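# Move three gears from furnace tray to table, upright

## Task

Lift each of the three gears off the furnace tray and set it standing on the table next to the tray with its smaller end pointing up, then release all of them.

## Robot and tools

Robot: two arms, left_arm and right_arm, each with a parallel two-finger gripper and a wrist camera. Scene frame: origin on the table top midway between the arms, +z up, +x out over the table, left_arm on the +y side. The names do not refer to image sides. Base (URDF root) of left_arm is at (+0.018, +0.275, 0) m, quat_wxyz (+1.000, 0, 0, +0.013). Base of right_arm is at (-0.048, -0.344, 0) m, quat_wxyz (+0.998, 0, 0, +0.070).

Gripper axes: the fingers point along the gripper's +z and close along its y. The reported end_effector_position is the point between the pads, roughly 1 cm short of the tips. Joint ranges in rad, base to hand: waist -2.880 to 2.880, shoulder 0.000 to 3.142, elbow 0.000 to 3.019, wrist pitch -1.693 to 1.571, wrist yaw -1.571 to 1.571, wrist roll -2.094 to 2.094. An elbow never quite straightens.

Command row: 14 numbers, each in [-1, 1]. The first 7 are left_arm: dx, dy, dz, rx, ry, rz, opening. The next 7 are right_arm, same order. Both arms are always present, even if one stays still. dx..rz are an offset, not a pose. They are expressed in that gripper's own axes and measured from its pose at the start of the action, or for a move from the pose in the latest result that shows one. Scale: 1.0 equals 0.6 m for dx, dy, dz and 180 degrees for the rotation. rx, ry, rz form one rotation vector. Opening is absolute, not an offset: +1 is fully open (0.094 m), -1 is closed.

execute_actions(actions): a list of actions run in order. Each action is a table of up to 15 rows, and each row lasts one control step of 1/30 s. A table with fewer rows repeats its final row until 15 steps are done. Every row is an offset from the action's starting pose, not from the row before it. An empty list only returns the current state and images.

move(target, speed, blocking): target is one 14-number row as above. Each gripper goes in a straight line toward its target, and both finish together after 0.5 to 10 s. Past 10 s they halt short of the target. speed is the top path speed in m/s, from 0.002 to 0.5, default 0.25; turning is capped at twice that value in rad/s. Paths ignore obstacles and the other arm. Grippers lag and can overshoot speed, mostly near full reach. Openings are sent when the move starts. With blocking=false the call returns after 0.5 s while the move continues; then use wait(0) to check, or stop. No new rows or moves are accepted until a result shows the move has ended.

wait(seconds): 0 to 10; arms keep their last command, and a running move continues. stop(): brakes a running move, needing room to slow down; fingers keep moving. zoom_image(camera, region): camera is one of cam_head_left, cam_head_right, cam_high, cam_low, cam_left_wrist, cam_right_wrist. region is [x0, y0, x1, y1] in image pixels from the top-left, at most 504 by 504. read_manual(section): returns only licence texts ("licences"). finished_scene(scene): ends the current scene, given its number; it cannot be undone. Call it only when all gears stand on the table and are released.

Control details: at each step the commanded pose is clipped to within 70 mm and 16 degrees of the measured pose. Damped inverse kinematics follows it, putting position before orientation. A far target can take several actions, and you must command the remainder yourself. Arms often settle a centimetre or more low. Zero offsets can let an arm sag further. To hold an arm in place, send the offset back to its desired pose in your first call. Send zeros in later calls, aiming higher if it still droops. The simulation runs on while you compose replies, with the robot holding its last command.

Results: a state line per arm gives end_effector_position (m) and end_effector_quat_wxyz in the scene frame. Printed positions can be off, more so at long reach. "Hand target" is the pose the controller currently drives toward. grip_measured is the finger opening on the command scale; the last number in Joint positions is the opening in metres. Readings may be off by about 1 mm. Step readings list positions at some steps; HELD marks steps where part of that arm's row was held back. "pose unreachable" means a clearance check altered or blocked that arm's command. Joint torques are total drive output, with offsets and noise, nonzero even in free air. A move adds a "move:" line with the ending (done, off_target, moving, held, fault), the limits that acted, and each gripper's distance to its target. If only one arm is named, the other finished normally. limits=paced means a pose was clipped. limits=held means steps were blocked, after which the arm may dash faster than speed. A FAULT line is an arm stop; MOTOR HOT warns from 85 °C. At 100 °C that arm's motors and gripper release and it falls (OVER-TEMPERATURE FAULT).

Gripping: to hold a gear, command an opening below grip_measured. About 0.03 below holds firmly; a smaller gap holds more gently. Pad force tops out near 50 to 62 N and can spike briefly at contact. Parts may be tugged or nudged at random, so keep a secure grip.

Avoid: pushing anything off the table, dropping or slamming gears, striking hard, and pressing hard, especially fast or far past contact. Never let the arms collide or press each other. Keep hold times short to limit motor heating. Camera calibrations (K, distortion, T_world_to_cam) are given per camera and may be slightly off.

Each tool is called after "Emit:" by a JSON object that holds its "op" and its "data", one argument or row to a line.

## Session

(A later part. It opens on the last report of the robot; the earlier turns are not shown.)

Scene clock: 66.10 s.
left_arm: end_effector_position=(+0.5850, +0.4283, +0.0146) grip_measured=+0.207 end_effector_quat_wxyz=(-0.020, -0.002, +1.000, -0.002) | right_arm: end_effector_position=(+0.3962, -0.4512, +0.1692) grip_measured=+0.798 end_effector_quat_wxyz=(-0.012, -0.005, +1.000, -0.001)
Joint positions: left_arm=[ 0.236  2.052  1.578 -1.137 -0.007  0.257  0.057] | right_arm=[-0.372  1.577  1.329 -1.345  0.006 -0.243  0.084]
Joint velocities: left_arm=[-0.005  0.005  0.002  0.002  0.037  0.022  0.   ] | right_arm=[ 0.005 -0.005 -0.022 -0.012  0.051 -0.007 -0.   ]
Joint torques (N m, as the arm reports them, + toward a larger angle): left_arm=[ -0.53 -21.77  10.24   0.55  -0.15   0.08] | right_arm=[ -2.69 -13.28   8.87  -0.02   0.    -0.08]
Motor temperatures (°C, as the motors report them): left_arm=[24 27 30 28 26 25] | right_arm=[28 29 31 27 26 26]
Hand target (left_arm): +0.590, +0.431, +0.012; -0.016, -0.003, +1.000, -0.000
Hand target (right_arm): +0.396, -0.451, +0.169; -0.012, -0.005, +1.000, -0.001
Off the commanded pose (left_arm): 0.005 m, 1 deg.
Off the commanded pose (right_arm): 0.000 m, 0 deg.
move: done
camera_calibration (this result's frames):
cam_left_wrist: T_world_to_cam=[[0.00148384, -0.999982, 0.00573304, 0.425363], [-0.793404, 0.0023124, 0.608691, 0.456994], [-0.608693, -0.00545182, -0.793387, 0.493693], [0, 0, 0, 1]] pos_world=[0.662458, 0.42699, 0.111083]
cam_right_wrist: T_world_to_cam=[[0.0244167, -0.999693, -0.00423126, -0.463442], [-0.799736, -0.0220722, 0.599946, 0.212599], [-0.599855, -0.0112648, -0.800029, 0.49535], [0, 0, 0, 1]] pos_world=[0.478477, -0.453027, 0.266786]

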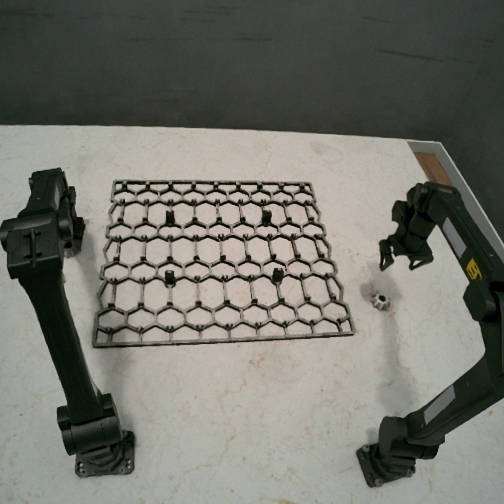

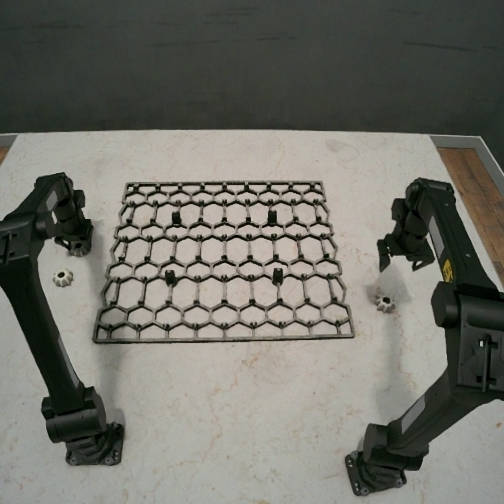

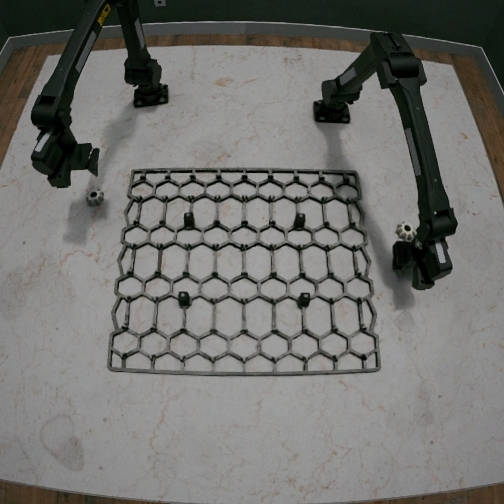

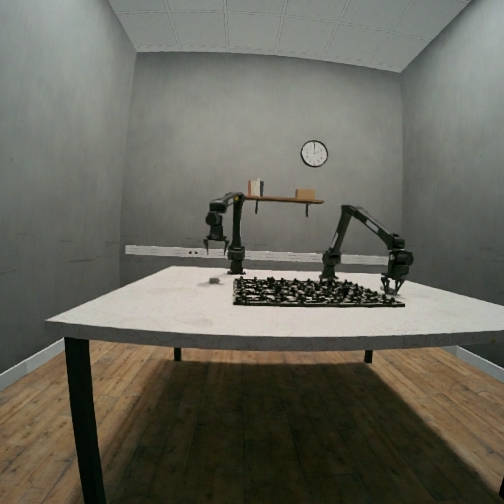

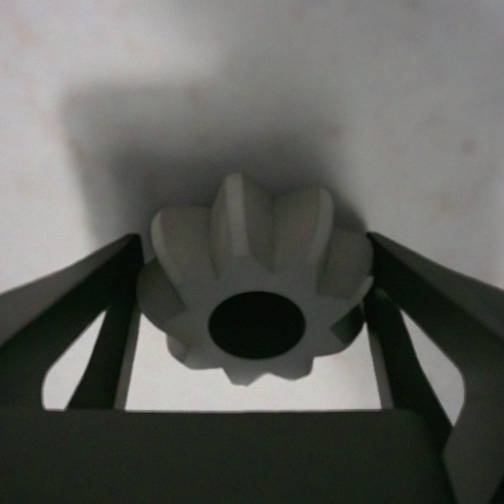

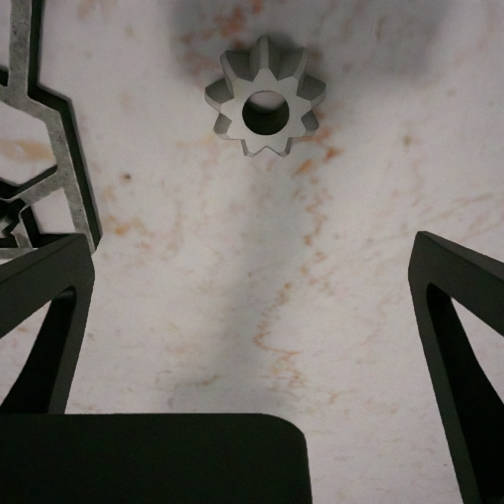

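Emit:
{"op": "execute_actions", "data": {
  "actions": [
    [[0,0,0,0,0,0,0.8,0,0,0,0,0,0,0.8]]
  ]
}}

Emit:
{"op": "move", "data": {
  "target": [0,0,-0.2,0,0,0,0.8,0,0,0,0,0,0,0.8],
  "speed": 0.2
}}

Scene clock: 66.70 s.
left_arm: end_effector_position=(+0.5846, +0.4281, +0.0143) grip_measured=+0.798 end_effector_quat_wxyz=(-0.021, -0.002, +1.000, -0.002) | right_arm: end_effector_position=(+0.3962, -0.4512, +0.1692) grip_measured=+0.798 end_effector_quat_wxyz=(-0.012, -0.005, +1.000, -0.001)
Joint positions: left_arm=[ 0.236  2.052  1.577 -1.137 -0.007  0.257  0.084] | right_arm=[-0.372  1.577  1.329 -1.345  0.006 -0.243  0.084]
Joint velocities: left_arm=[-0.005 -0.005 -0.012  0.002 -0.022 -0.007  0.001] | right_arm=[-0.024  0.005  0.012 -0.002  0.007 -0.022 -0.001]
Joint torques (N m, as the arm reports them, + toward a larger angle): left_arm=[ -0.93 -22.93   9.07   0.15  -0.11   0.02] | right_arm=[ -2.72 -13.11   8.64  -0.02   0.04  -0.08]
Motor temperatures (°C, as the motors report them): left_arm=[24 27 30 28 26 25] | right_arm=[28 29 31 27 26 26]
Hand target (left_arm): +0.585, +0.428, +0.015; -0.020, -0.002, +1.000, -0.002
Hand target (right_arm): +0.396, -0.451, +0.169; -0.012, -0.005, +1.000, -0.001
Off the commanded pose (left_arm): 0.001 m, 0 deg.
Off the commanded pose (right_arm): 0.000 m, 0 deg.
Step readings (end_effector_position):
0: left_arm (+0.5850, +0.4283, +0.0146) | right_arm (+0.3962, -0.4512, +0.1692)
1: left_arm (+0.5848, +0.4281, +0.0144) | right_arm (+0.3962, -0.4512, +0.1692)
2: left_arm (+0.5846, +0.4281, +0.0143) | right_arm (+0.3962, -0.4512, +0.1692)
4: left_arm (+0.5846, +0.4281, +0.0143) | right_arm (+0.3962, -0.4512, +0.1692)
8: left_arm (+0.5846, +0.4281, +0.0143) | right_arm (+0.3962, -0.4512, +0.1692)
15: end_effector_position above
camera_calibration (this result's frames):
cam_left_wrist: T_world_to_cam=[[0.00150547, -0.999978, 0.00639596, 0.425154], [-0.792791, 0.00270479, 0.609488, 0.456332], [-0.609492, -0.00598822, -0.79277, 0.493807], [0, 0, 0, 1]] pos_world=[0.662107, 0.426868, 0.110628]
cam_right_wrist: T_world_to_cam=[[0.0244167, -0.999693, -0.00423126, -0.463442], [-0.799736, -0.0220722, 0.599946, 0.212599], [-0.599855, -0.0112648, -0.800029, 0.49535], [0, 0, 0, 1]] pos_world=[0.478477, -0.453027, 0.266786]

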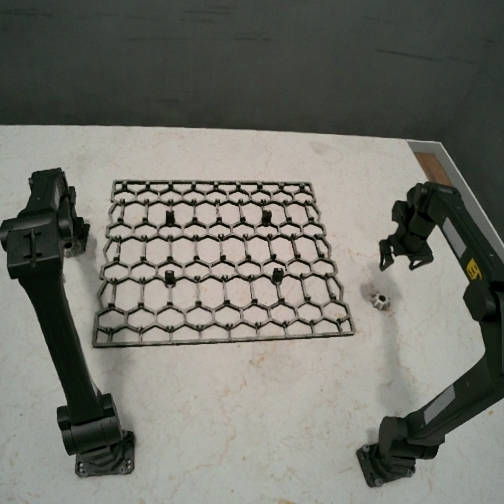

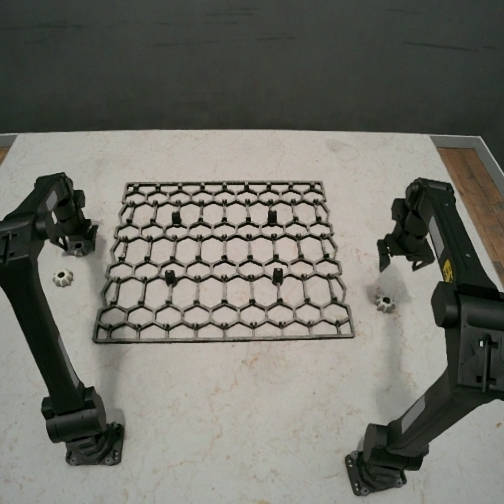

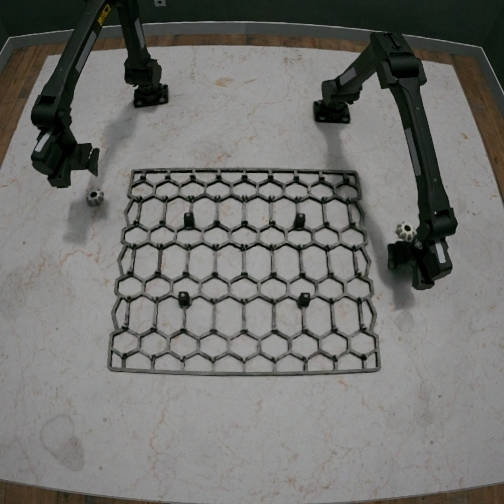

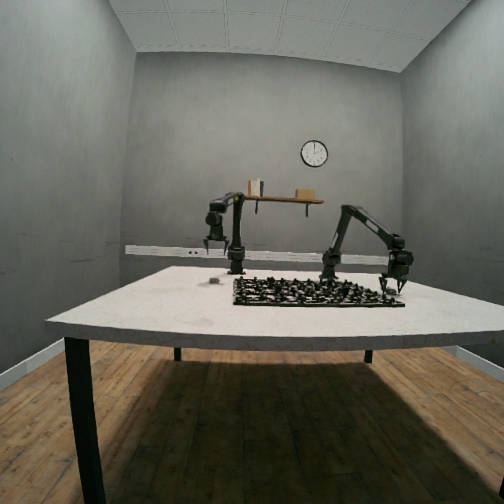

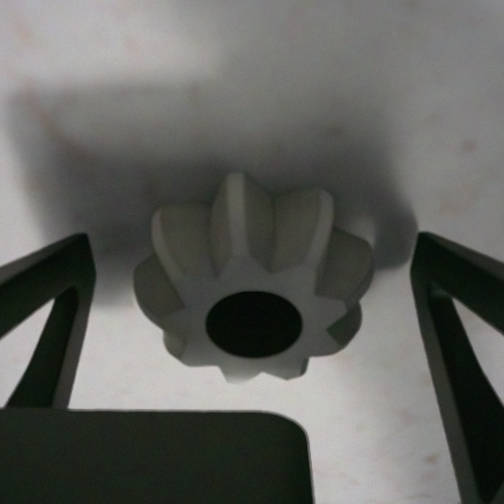

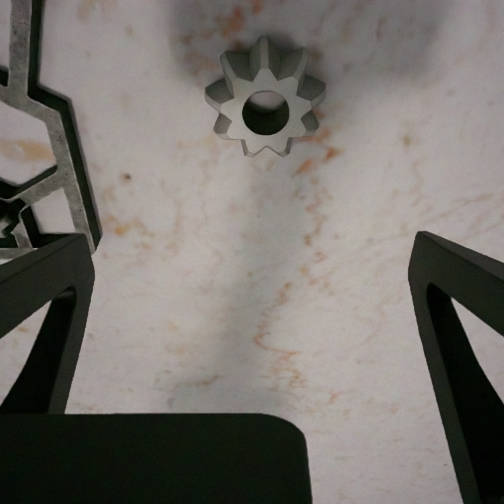

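Scene clock: 67.77 s.
left_arm: end_effector_position=(+0.5808, +0.4270, +0.1244) grip_measured=+0.798 end_effector_quat_wxyz=(-0.029, -0.002, +1.000, -0.004) | right_arm: end_effector_position=(+0.3962, -0.4512, +0.1692) grip_measured=+0.798 end_effector_quat_wxyz=(-0.012, -0.005, +1.000, -0.001)
Joint positions: left_arm=[ 0.236  1.951  1.721 -1.4   -0.007  0.257  0.084] | right_arm=[-0.372  1.577  1.329 -1.345  0.006 -0.243  0.084]
Joint velocities: left_arm=[ 0.005 -0.005 -0.007  0.002  0.081 -0.037 -0.001] | right_arm=[-0.005 -0.005 -0.017  0.022 -0.051 -0.051  0.001]
Joint torques (N m, as the arm reports them, + toward a larger angle): left_arm=[ -1.11 -21.97  12.56  -0.5   -0.1    0.01] | right_arm=[ -3.08 -13.16   8.66  -0.16   0.02  -0.01]
Motor temperatures (°C, as the motors report them): left_arm=[24 27 30 28 26 25] | right_arm=[28 29 31 27 26 26]
Hand target (left_arm): +0.588, +0.427, +0.135; -0.020, -0.002, +1.000, -0.002
Hand target (right_arm): +0.396, -0.451, +0.169; -0.012, -0.005, +1.000, -0.001
Off the commanded pose (left_arm): 0.013 m, 1 deg.
Off the commanded pose (right_arm): 0.000 m, 0 deg.
move: off_target (left_arm)
camera_calibration (this result's frames):
cam_left_wrist: T_world_to_cam=[[0.00165215, -0.999939, 0.010912, 0.422772], [-0.782347, 0.00550398, 0.622818, 0.377255], [-0.62284, -0.00956598, -0.78229, 0.586797], [0, 0, 0, 1]] pos_world=[0.659926, 0.426283, 0.219471]
cam_right_wrist: T_world_to_cam=[[0.0244167, -0.999693, -0.00423126, -0.463442], [-0.799736, -0.0220722, 0.599946, 0.212599], [-0.599855, -0.0112648, -0.800029, 0.49535], [0, 0, 0, 1]] pos_world=[0.478477, -0.453027, 0.266786]

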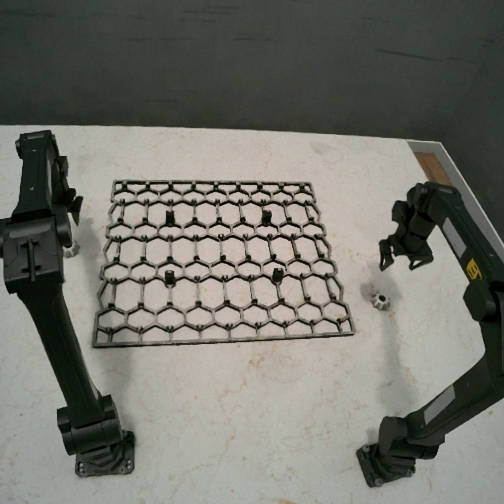

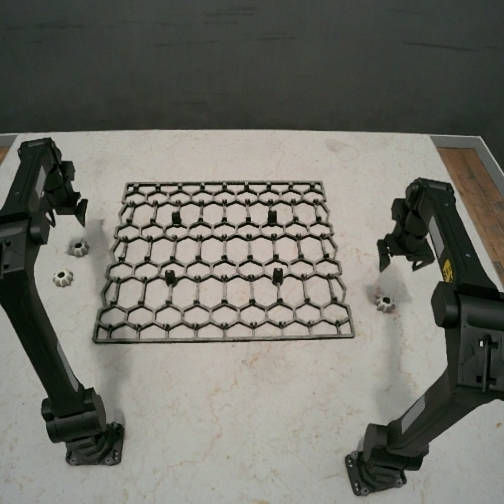

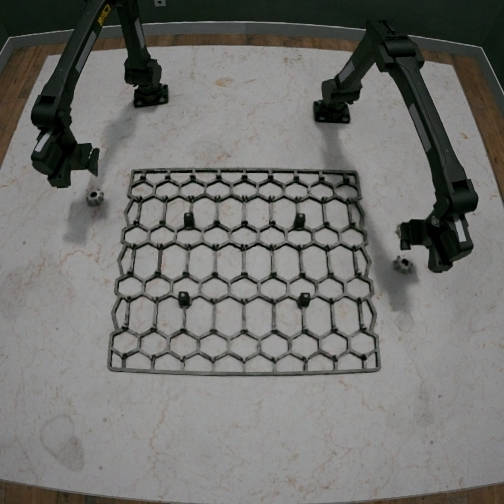

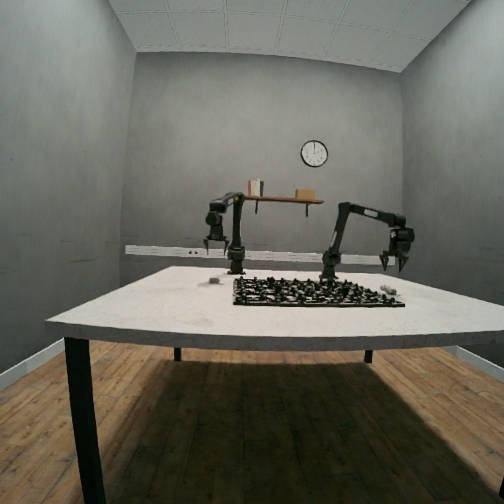

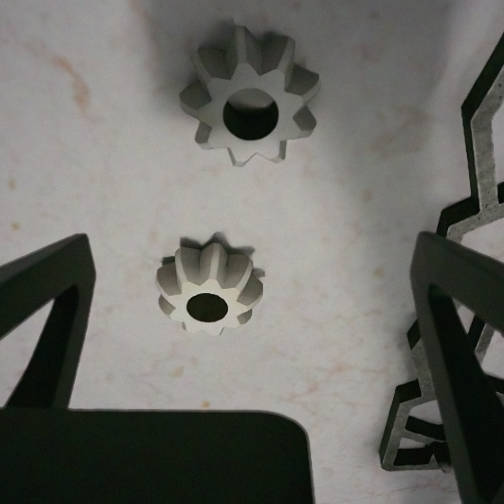

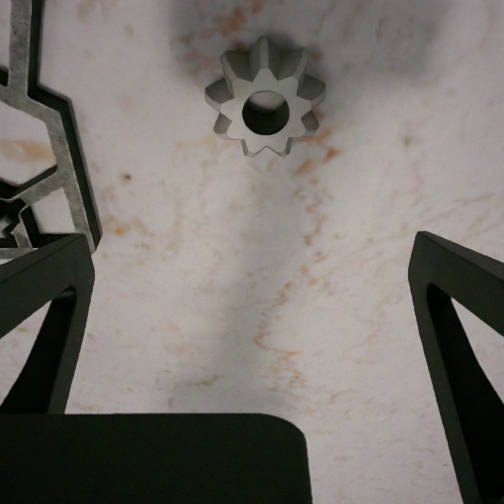

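Emit:
{"op": "finished_scene", "data": {
  "scene": 2
}}

The scene is finished: the task was done.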